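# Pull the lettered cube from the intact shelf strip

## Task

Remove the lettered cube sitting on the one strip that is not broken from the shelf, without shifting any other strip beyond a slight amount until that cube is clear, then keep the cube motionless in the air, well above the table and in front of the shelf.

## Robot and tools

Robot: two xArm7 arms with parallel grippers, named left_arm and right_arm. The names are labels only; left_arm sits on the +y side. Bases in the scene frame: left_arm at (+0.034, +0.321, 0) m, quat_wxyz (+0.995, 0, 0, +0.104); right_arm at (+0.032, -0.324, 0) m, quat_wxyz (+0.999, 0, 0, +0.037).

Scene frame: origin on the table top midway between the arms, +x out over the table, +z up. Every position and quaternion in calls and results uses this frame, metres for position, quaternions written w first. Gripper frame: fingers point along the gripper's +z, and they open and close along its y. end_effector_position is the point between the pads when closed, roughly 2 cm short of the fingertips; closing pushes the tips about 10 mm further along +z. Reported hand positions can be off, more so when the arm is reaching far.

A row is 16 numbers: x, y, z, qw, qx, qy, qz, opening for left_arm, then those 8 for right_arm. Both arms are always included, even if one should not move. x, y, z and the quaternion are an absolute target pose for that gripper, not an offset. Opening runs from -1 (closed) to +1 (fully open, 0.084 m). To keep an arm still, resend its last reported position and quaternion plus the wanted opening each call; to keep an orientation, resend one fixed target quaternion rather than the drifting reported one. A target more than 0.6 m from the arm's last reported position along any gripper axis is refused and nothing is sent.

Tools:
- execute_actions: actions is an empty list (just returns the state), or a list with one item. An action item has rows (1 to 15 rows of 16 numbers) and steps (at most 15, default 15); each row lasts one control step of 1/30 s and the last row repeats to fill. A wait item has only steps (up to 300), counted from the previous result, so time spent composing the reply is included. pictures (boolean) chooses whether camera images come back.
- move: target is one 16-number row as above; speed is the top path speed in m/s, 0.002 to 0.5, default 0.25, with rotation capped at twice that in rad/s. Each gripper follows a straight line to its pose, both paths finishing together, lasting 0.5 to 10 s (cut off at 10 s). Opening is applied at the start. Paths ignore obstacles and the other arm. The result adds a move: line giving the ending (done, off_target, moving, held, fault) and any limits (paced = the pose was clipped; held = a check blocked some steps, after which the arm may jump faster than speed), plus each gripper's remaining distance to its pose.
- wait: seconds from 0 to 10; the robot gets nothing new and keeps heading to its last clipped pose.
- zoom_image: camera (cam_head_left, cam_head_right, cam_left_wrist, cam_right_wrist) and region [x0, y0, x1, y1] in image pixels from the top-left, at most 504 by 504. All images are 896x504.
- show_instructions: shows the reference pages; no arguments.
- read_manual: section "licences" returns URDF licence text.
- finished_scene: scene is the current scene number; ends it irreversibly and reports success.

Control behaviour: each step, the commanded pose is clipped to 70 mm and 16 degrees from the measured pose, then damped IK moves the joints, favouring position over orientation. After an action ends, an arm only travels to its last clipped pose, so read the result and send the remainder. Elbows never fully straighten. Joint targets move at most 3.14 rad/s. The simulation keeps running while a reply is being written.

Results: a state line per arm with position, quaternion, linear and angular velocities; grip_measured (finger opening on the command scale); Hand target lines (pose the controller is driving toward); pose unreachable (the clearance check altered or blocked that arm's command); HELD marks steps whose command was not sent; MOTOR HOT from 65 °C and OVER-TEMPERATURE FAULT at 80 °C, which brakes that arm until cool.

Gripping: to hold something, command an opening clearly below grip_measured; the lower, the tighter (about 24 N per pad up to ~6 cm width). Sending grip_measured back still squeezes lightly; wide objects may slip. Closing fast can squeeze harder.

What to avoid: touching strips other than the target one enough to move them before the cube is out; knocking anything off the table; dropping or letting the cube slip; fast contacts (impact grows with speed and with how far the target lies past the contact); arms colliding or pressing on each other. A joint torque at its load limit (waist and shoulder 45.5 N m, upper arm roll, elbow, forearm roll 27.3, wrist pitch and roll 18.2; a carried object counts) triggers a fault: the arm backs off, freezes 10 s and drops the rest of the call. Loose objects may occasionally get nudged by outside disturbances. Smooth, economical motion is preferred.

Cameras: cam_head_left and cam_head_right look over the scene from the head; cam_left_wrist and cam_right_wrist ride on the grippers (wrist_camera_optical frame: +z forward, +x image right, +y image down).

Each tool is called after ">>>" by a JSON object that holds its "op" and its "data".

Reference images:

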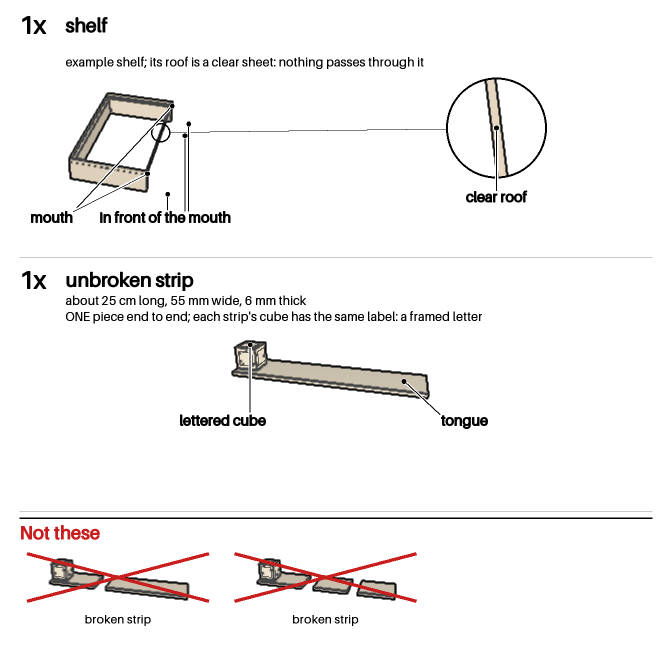

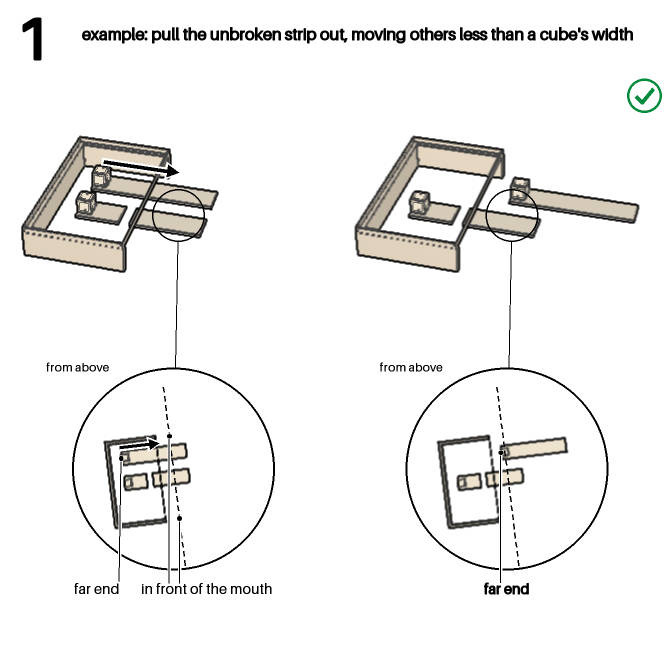

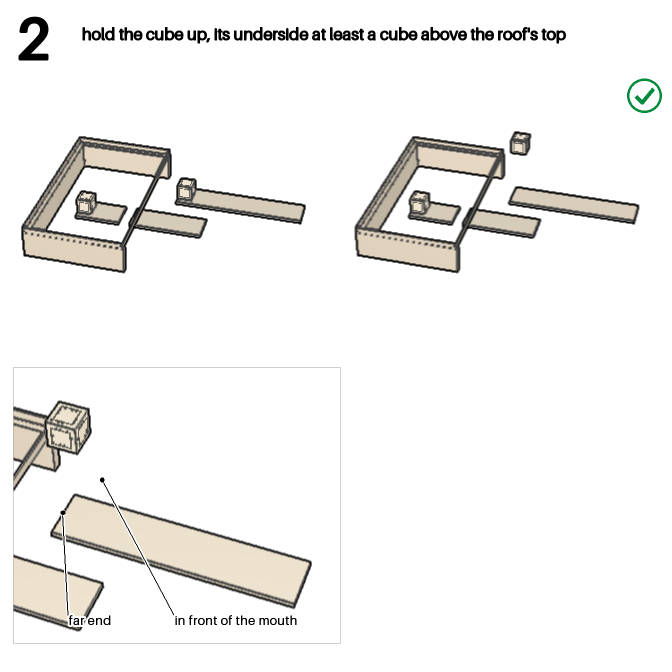

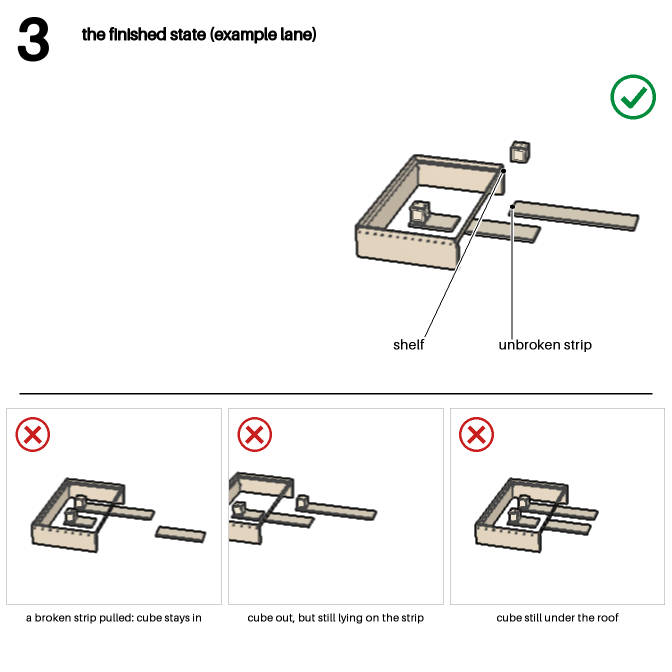

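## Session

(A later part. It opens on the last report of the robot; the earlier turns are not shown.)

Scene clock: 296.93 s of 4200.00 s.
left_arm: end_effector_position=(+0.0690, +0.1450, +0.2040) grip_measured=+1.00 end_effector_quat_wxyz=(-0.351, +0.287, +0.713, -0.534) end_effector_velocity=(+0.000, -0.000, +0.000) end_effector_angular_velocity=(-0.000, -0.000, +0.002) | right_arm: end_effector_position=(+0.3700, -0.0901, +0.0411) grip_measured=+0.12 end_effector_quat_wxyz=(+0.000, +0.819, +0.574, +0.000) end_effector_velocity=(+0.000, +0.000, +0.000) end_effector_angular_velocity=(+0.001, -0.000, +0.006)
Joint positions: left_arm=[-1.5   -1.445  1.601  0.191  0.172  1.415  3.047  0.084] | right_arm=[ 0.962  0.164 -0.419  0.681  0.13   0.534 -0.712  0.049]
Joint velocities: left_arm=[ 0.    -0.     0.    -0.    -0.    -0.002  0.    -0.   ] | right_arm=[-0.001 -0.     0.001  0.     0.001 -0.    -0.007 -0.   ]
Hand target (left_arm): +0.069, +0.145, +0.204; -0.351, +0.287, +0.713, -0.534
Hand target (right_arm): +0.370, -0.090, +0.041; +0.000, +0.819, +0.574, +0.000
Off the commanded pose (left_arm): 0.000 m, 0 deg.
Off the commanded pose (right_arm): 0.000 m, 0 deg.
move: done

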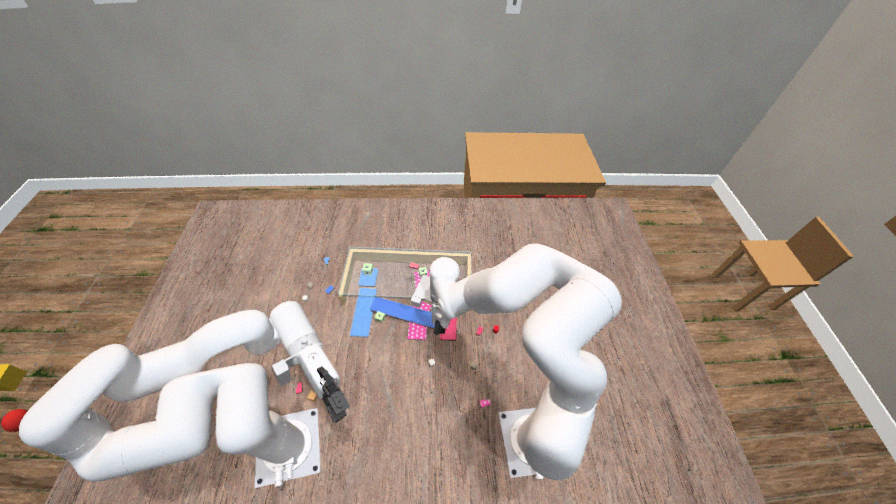

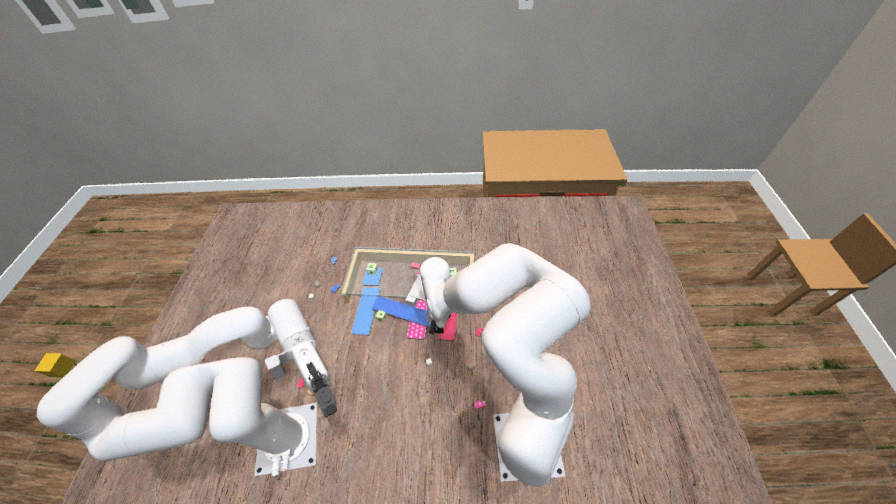

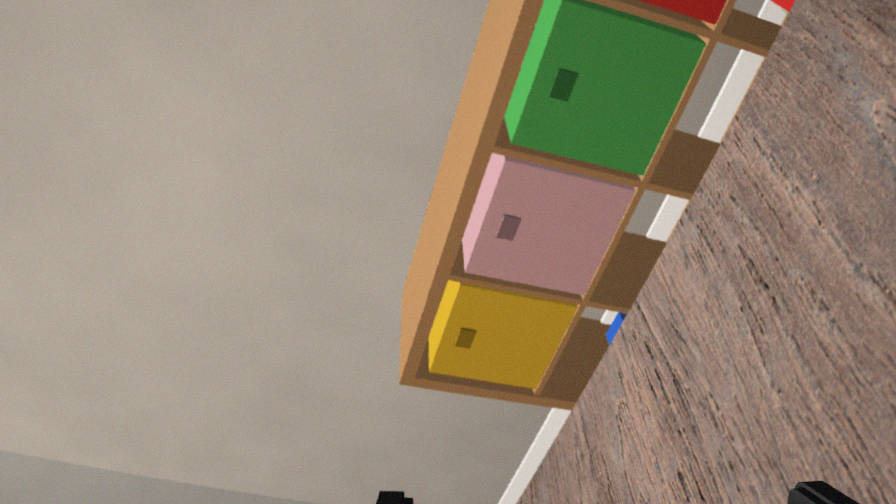

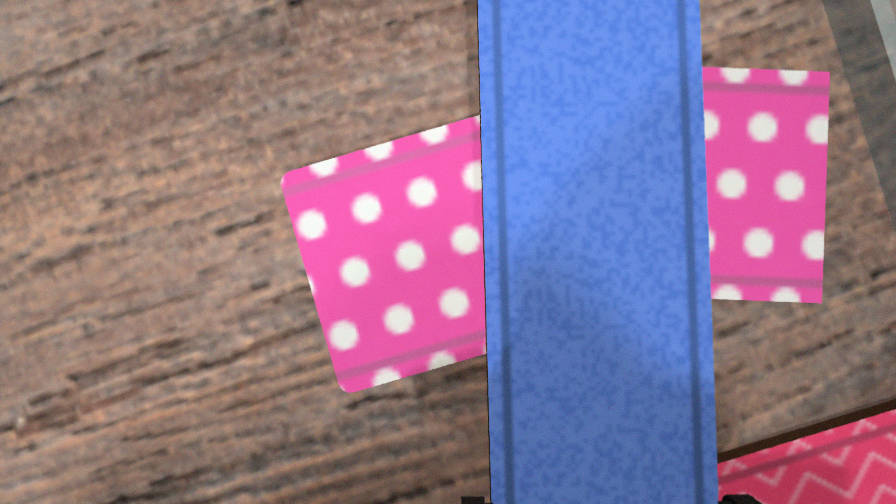

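>>> {"op": "move", "data": {"target": [0.069,0.145,0.204,-0.351,0.287,0.713,-0.534,1,0.37,-0.105,0.041,0,0.707,0.707,0,-1], "speed": 0.08}}

>>> {"op": "move", "data": {"target": [0.069,0.145,0.204,-0.351,0.287,0.713,-0.534,1,0.378,-0.2,0.033,0,0.707,0.707,0,-1], "speed": 0.08}}

>>> {"op": "move", "data": {"target": [0.069,0.145,0.204,-0.351,0.287,0.713,-0.534,1,0.378,-0.2,0.033,0,0.707,0.707,0,0.4]}}

>>> {"op": "move", "data": {"target": [0.069,0.145,0.204,-0.351,0.287,0.713,-0.534,1,0.378,-0.2,0.10,0,0.707,0.707,0,0.4]}}

>>> {"op": "move", "data": {"target": [0.069,0.145,0.204,-0.351,0.287,0.713,-0.534,1,0.33,0.04,0.10,0,0.707,0.707,0,0.4]}}

Scene clock: 303.80 s of 4200.00 s.
left_arm: end_effector_position=(+0.0690, +0.1450, +0.2040) grip_measured=+1.00 end_effector_quat_wxyz=(-0.351, +0.287, +0.713, -0.534) end_effector_velocity=(-0.000, +0.000, -0.000) end_effector_angular_velocity=(+0.001, +0.001, -0.002) | right_arm: end_effector_position=(+0.3701, -0.1050, +0.0410) grip_measured=+0.12 end_effector_quat_wxyz=(+0.000, +0.707, +0.707, +0.000) end_effector_velocity=(-0.000, -0.000, -0.000) end_effector_angular_velocity=(-0.000, +0.001, +0.008)
Joint positions: left_arm=[-1.5   -1.445  1.601  0.191  0.172  1.415  3.047  0.084] | right_arm=[ 0.908  0.139 -0.397  0.65   0.107  0.524 -1.073  0.049]
Joint velocities: left_arm=[-0.001  0.     0.001  0.     0.     0.002 -0.     0.   ] | right_arm=[-0.001  0.001  0.001 -0.     0.001  0.    -0.009 -0.   ]
Hand target (left_arm): +0.069, +0.145, +0.204; -0.351, +0.287, +0.713, -0.534
Hand target (right_arm): +0.370, -0.105, +0.041; +0.000, +0.707, +0.707, +0.000
Off the commanded pose (left_arm): 0.000 m, 0 deg.
Off the commanded pose (right_arm): 0.000 m, 0 deg.
After step 90, 1.40 s passed at rest.
move: done

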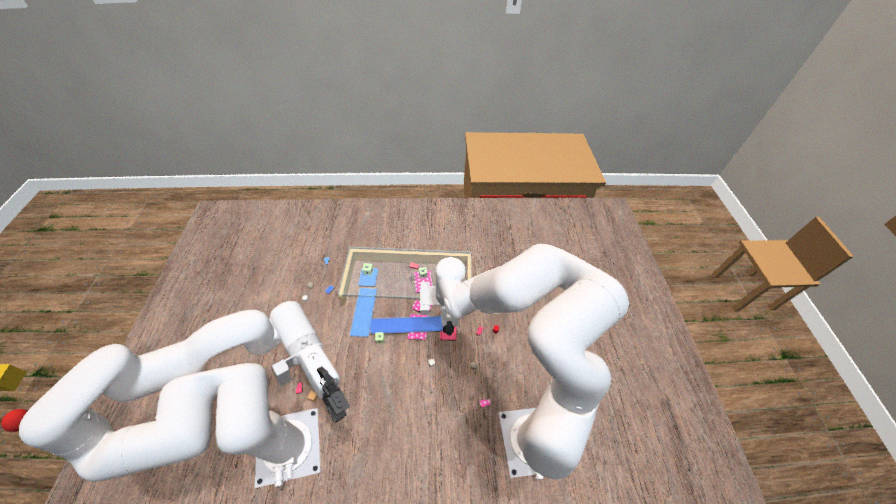

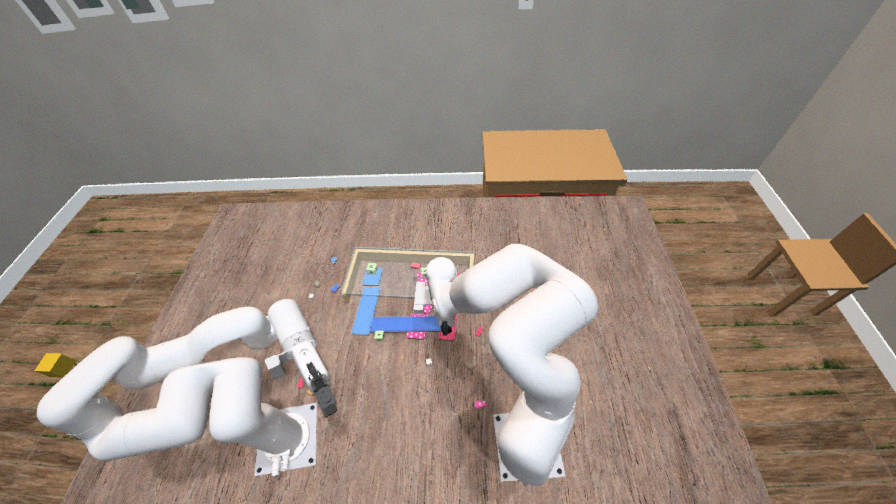

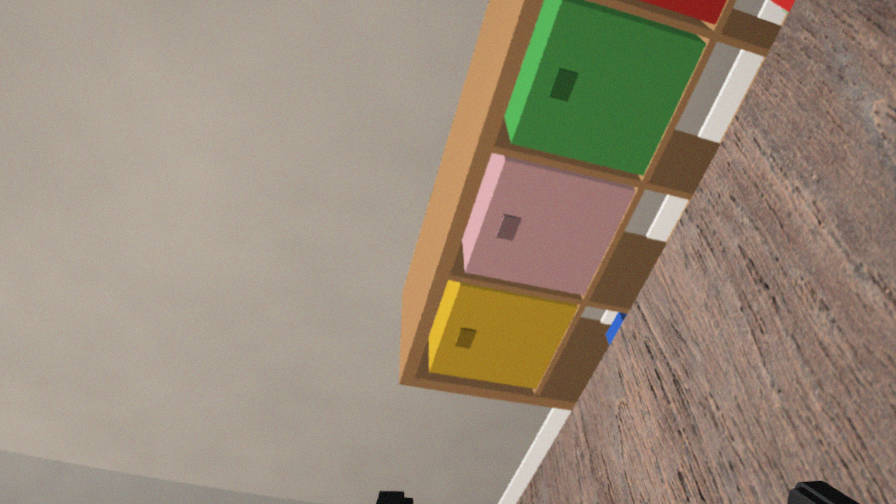

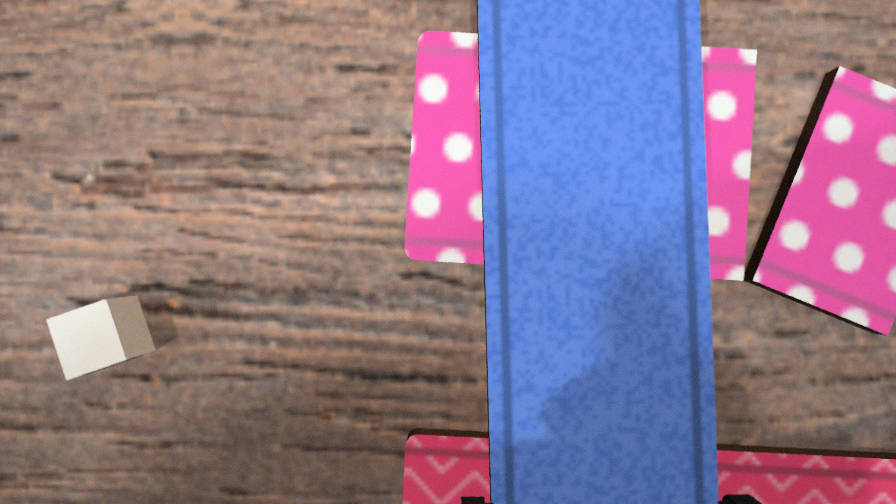

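Scene clock: 305.33 s of 4200.00 s.
left_arm: end_effector_position=(+0.0690, +0.1450, +0.2040) grip_measured=+1.00 end_effector_quat_wxyz=(-0.351, +0.287, +0.713, -0.534) end_effector_velocity=(-0.000, -0.000, +0.000) end_effector_angular_velocity=(-0.001, +0.001, -0.000) | right_arm: end_effector_position=(+0.3785, -0.1998, +0.0329) grip_measured=+0.12 end_effector_quat_wxyz=(+0.000, +0.707, +0.707, +0.000) end_effector_velocity=(-0.000, -0.001, -0.000) end_effector_angular_velocity=(+0.000, +0.001, +0.002)
Joint positions: left_arm=[-1.5   -1.445  1.601  0.191  0.172  1.415  3.047  0.084] | right_arm=[ 0.784  0.069 -0.503  0.524  0.074  0.463 -1.28   0.049]
Joint velocities: left_arm=[-0.001 -0.001  0.    -0.    -0.001 -0.001  0.    -0.   ] | right_arm=[-0.002 -0.001 -0.001 -0.002  0.001 -0.    -0.005 -0.   ]
Hand target (left_arm): +0.069, +0.145, +0.204; -0.351, +0.287, +0.713, -0.534
Hand target (right_arm): +0.379, -0.200, +0.033; +0.000, +0.707, +0.707, +0.000
Off the commanded pose (left_arm): 0.000 m, 0 deg.
Off the commanded pose (right_arm): 0.001 m, 0 deg.
move: done

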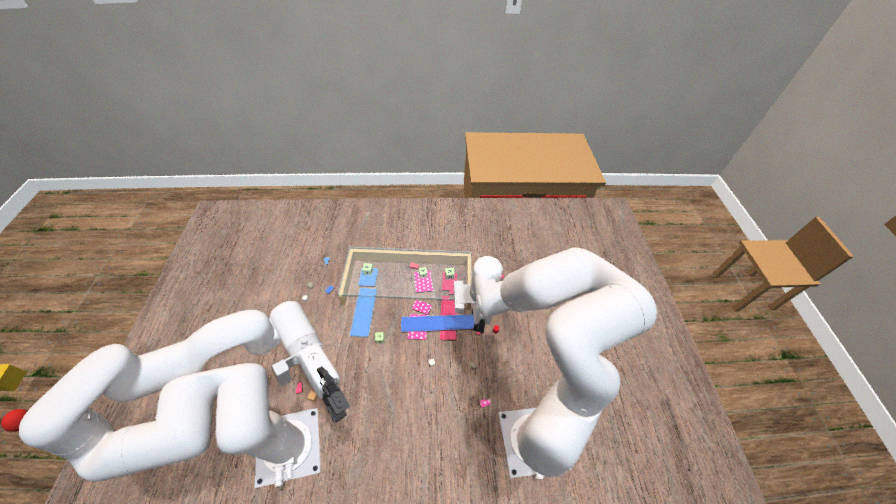

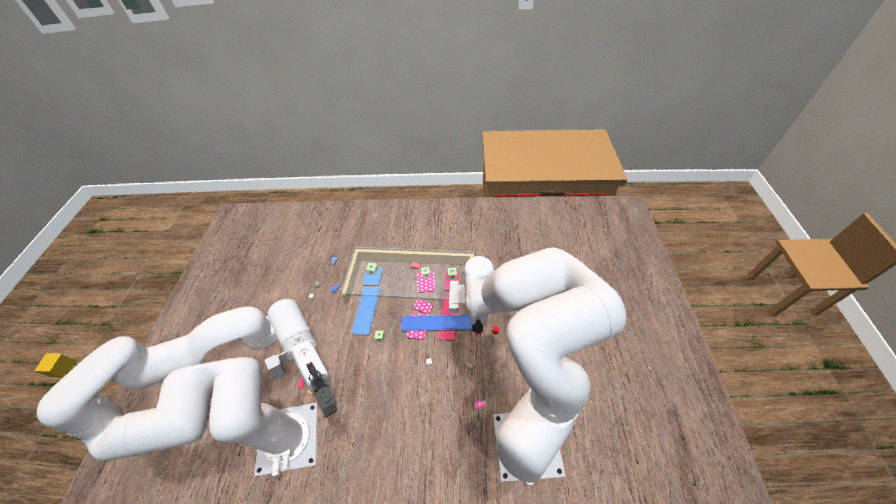

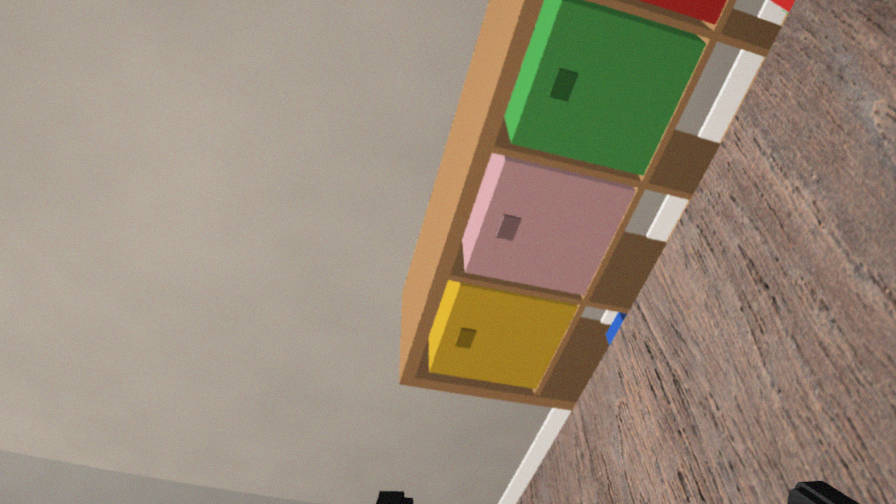

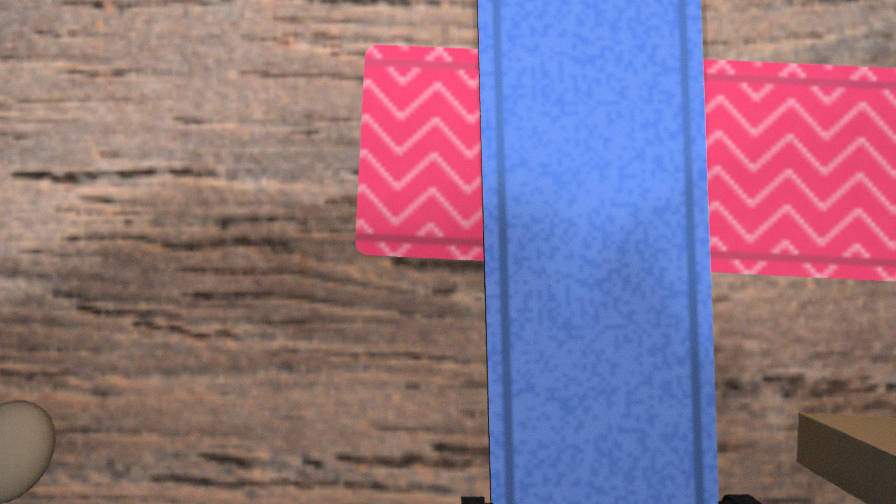

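Scene clock: 306.03 s of 4200.00 s.
left_arm: end_effector_position=(+0.0690, +0.1450, +0.2040) grip_measured=+1.00 end_effector_quat_wxyz=(-0.351, +0.287, +0.713, -0.534) end_effector_velocity=(-0.000, +0.000, -0.000) end_effector_angular_velocity=(+0.000, -0.001, -0.002) | right_arm: end_effector_position=(+0.3780, -0.2000, +0.0330) grip_measured=+0.39 end_effector_quat_wxyz=(+0.000, +0.707, +0.707, +0.000) end_effector_velocity=(-0.000, -0.000, -0.000) end_effector_angular_velocity=(-0.000, +0.001, -0.001)
Joint positions: left_arm=[-1.5   -1.445  1.601  0.191  0.172  1.415  3.047  0.084] | right_arm=[ 0.784  0.068 -0.503  0.522  0.073  0.464 -1.279  0.061]
Joint velocities: left_arm=[-0.    -0.001 -0.    -0.     0.001  0.002 -0.    -0.   ] | right_arm=[-0.  0. -0. -0.  0.  0.  0. -0.]
Hand target (left_arm): +0.069, +0.145, +0.204; -0.351, +0.287, +0.713, -0.534
Hand target (right_arm): +0.378, -0.200, +0.033; +0.000, +0.707, +0.707, -0.000
Off the commanded pose (left_arm): 0.000 m, 0 deg.
Off the commanded pose (right_arm): 0.000 m, 0 deg.
move: done

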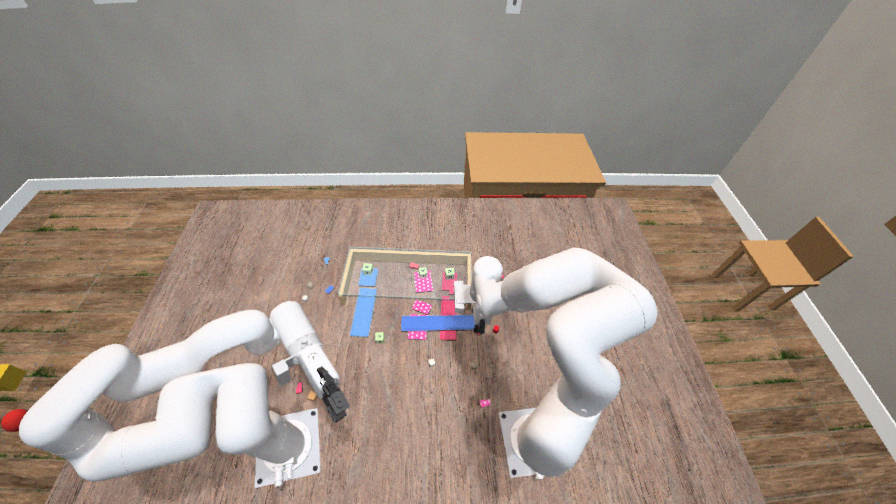

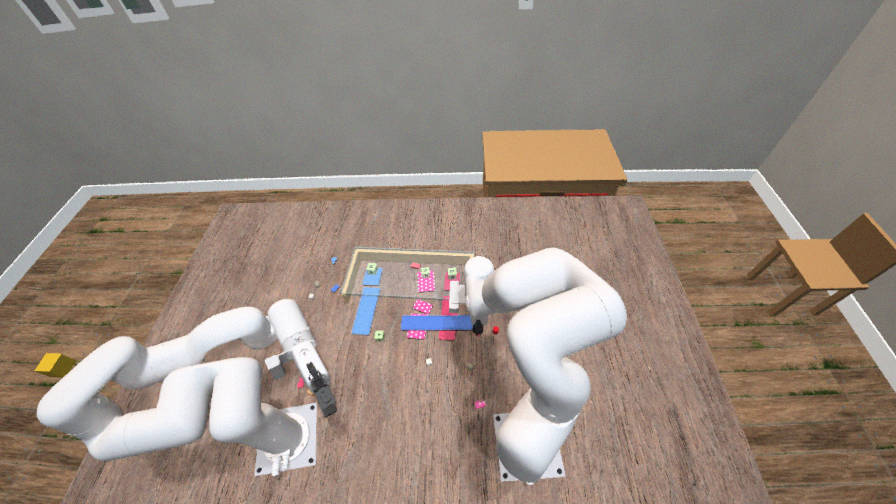

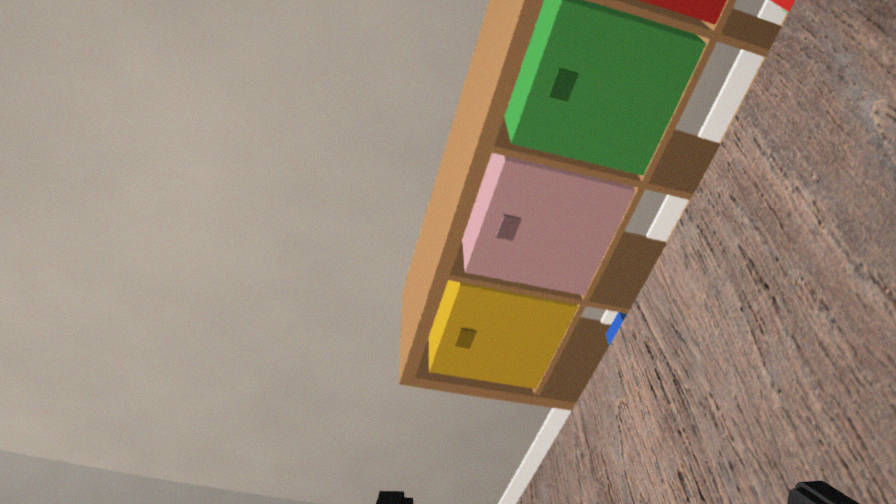

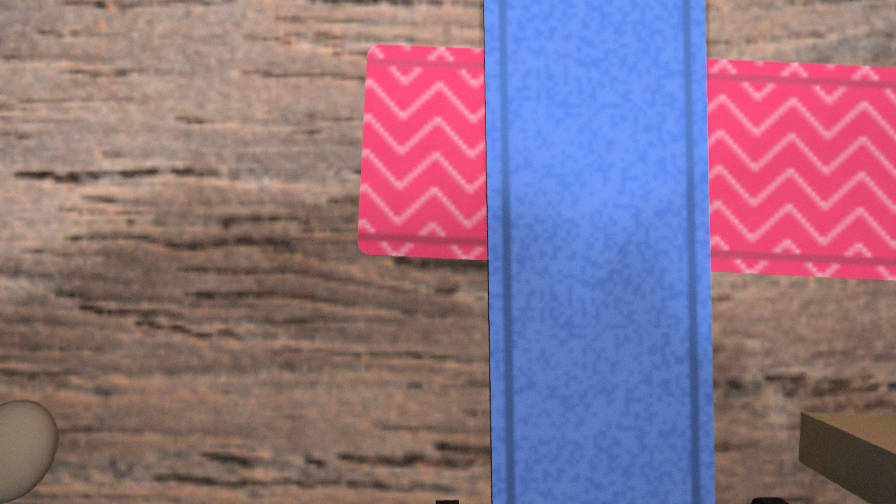

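Scene clock: 306.90 s of 4200.00 s.
left_arm: end_effector_position=(+0.0690, +0.1450, +0.2040) grip_measured=+1.00 end_effector_quat_wxyz=(-0.351, +0.287, +0.713, -0.534) end_effector_velocity=(+0.000, -0.000, -0.000) end_effector_angular_velocity=(-0.000, -0.001, +0.002) | right_arm: end_effector_position=(+0.3776, -0.2006, +0.0998) grip_measured=+0.39 end_effector_quat_wxyz=(+0.001, +0.707, +0.707, -0.001) end_effector_velocity=(+0.002, +0.000, +0.003) end_effector_angular_velocity=(+0.001, -0.004, -0.001)
Joint positions: left_arm=[-1.5   -1.445  1.601  0.191  0.172  1.415  3.047  0.084] | right_arm=[ 0.772 -0.155 -0.509  0.562 -0.119  0.701 -1.137  0.061]
Joint velocities: left_arm=[ 0.001 -0.    -0.    -0.     0.    -0.001 -0.     0.   ] | right_arm=[-0.001 -0.005  0.001  0.004 -0.003  0.004  0.003 -0.   ]
Hand target (left_arm): +0.069, +0.145, +0.204; -0.351, +0.287, +0.713, -0.534
Hand target (right_arm): +0.378, -0.201, +0.100; +0.001, +0.707, +0.707, -0.000
Off the commanded pose (left_arm): 0.000 m, 0 deg.
Off the commanded pose (right_arm): 0.001 m, 0 deg.
move: done

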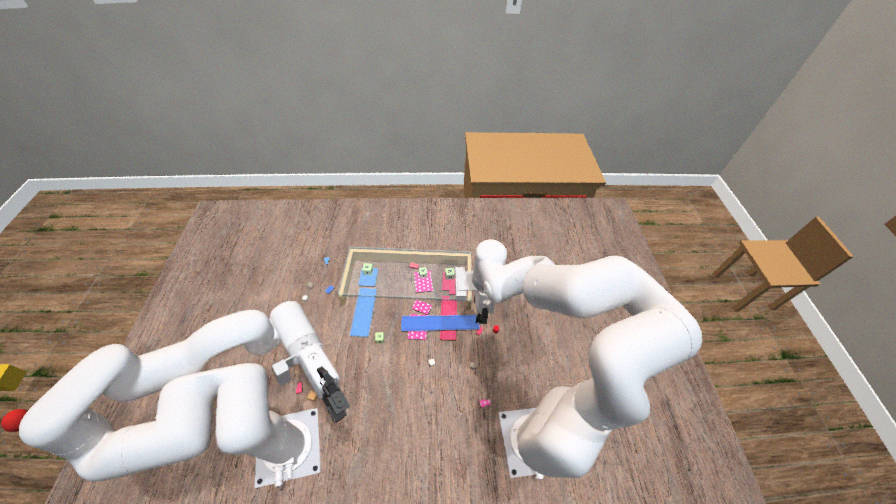

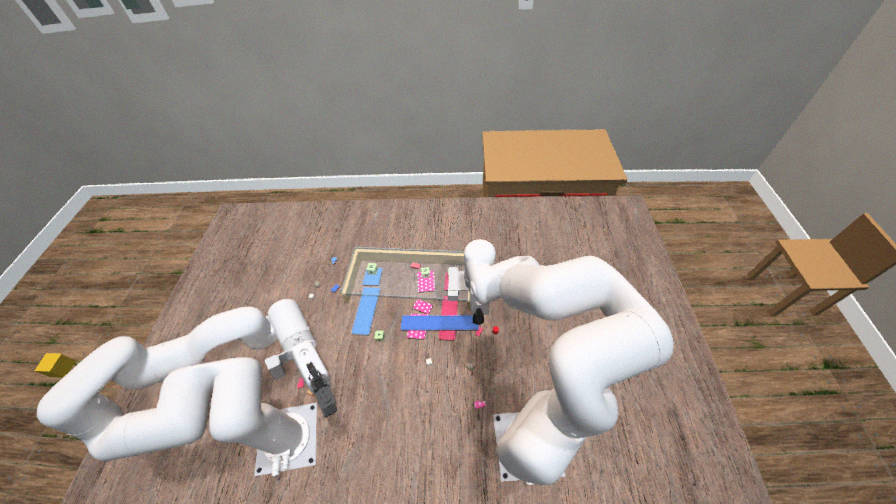

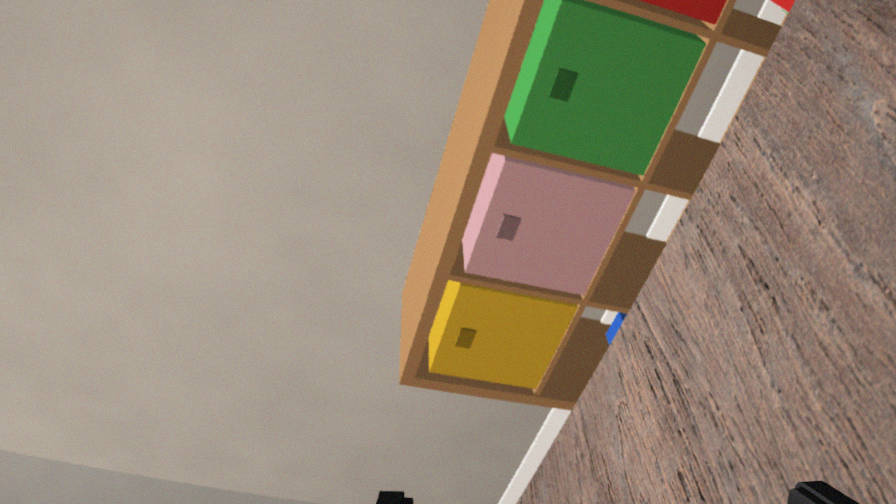

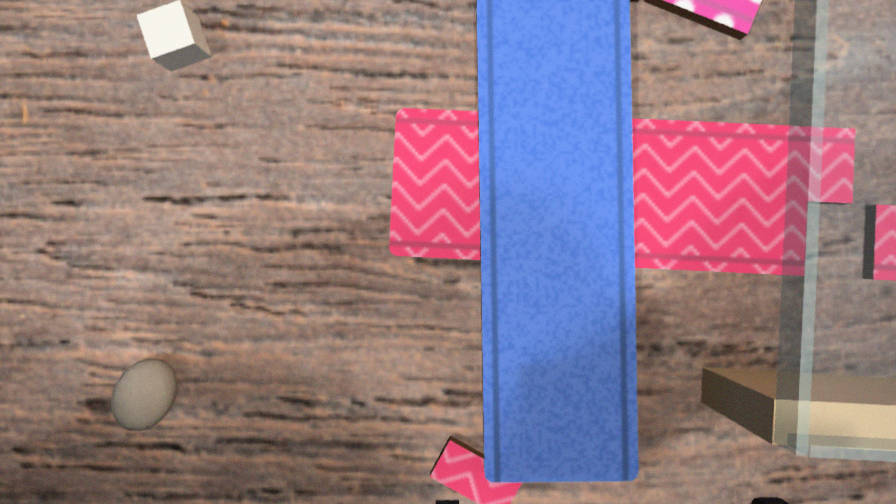

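Scene clock: 308.37 s of 4200.00 s.
left_arm: end_effector_position=(+0.0690, +0.1450, +0.2040) grip_measured=+1.00 end_effector_quat_wxyz=(-0.351, +0.287, +0.713, -0.534) end_effector_velocity=(+0.000, -0.000, +0.000) end_effector_angular_velocity=(-0.001, +0.001, +0.001) | right_arm: end_effector_position=(+0.3292, +0.0398, +0.1003) grip_measured=+0.39 end_effector_quat_wxyz=(-0.001, +0.707, +0.707, -0.000) end_effector_velocity=(-0.004, +0.006, +0.000) end_effector_angular_velocity=(+0.000, +0.000, +0.012)
Joint positions: left_arm=[-1.5   -1.445  1.601  0.191  0.172  1.415  3.047  0.084] | right_arm=[ 1.043  0.177 -0.236  0.933  0.063  0.761 -0.731  0.061]
Joint velocities: left_arm=[ 0.001 -0.     0.     0.    -0.001  0.    -0.    -0.   ] | right_arm=[ 0.007  0.004  0.007  0.007 -0.     0.003  0.002  0.   ]
Hand target (left_arm): +0.069, +0.145, +0.204; -0.351, +0.287, +0.713, -0.534
Hand target (right_arm): +0.329, +0.040, +0.100; -0.001, +0.707, +0.707, -0.000
Off the commanded pose (left_arm): 0.000 m, 0 deg.
Off the commanded pose (right_arm): 0.001 m, 0 deg.
move: done

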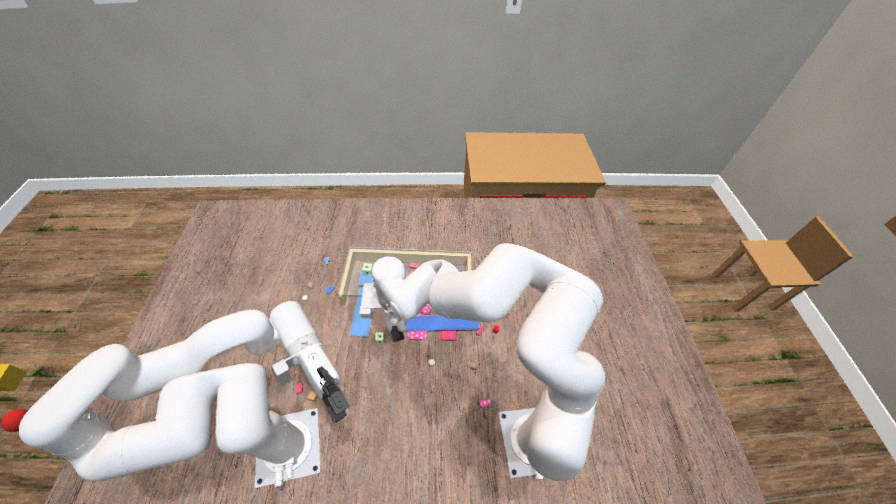

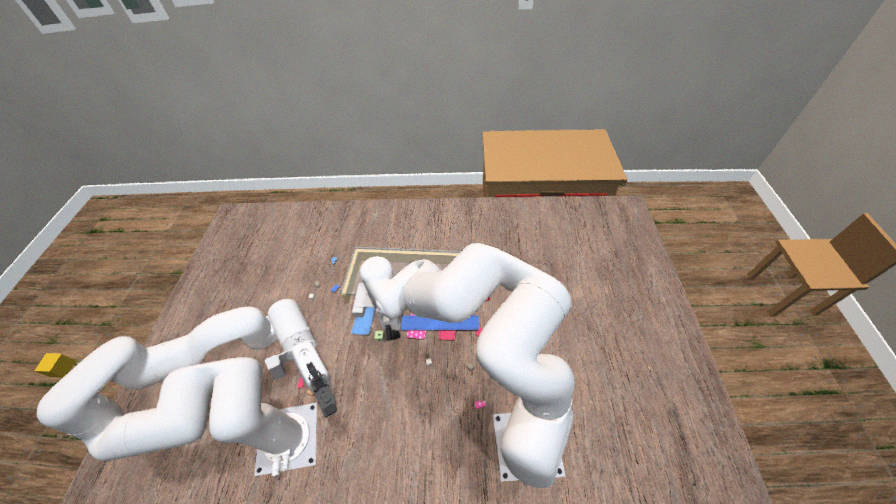

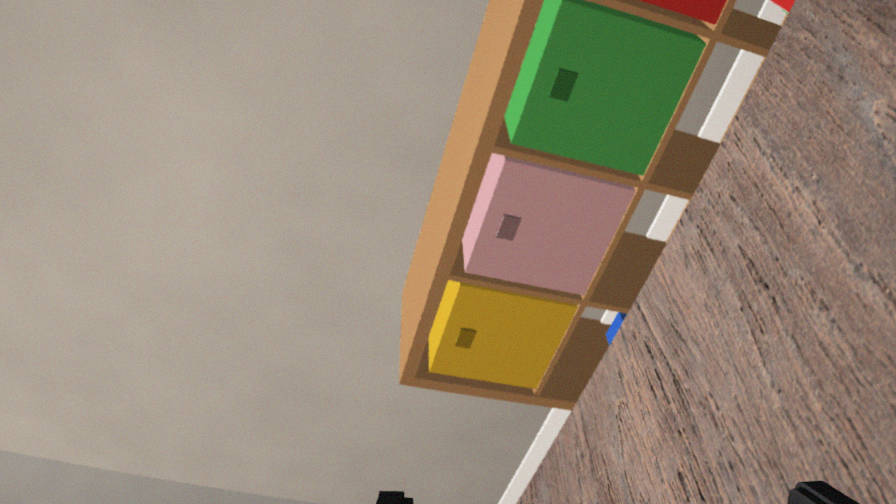

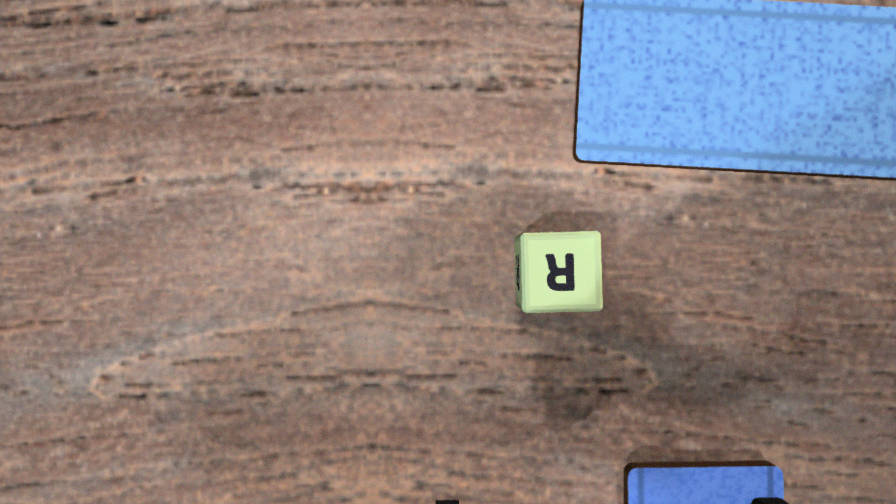

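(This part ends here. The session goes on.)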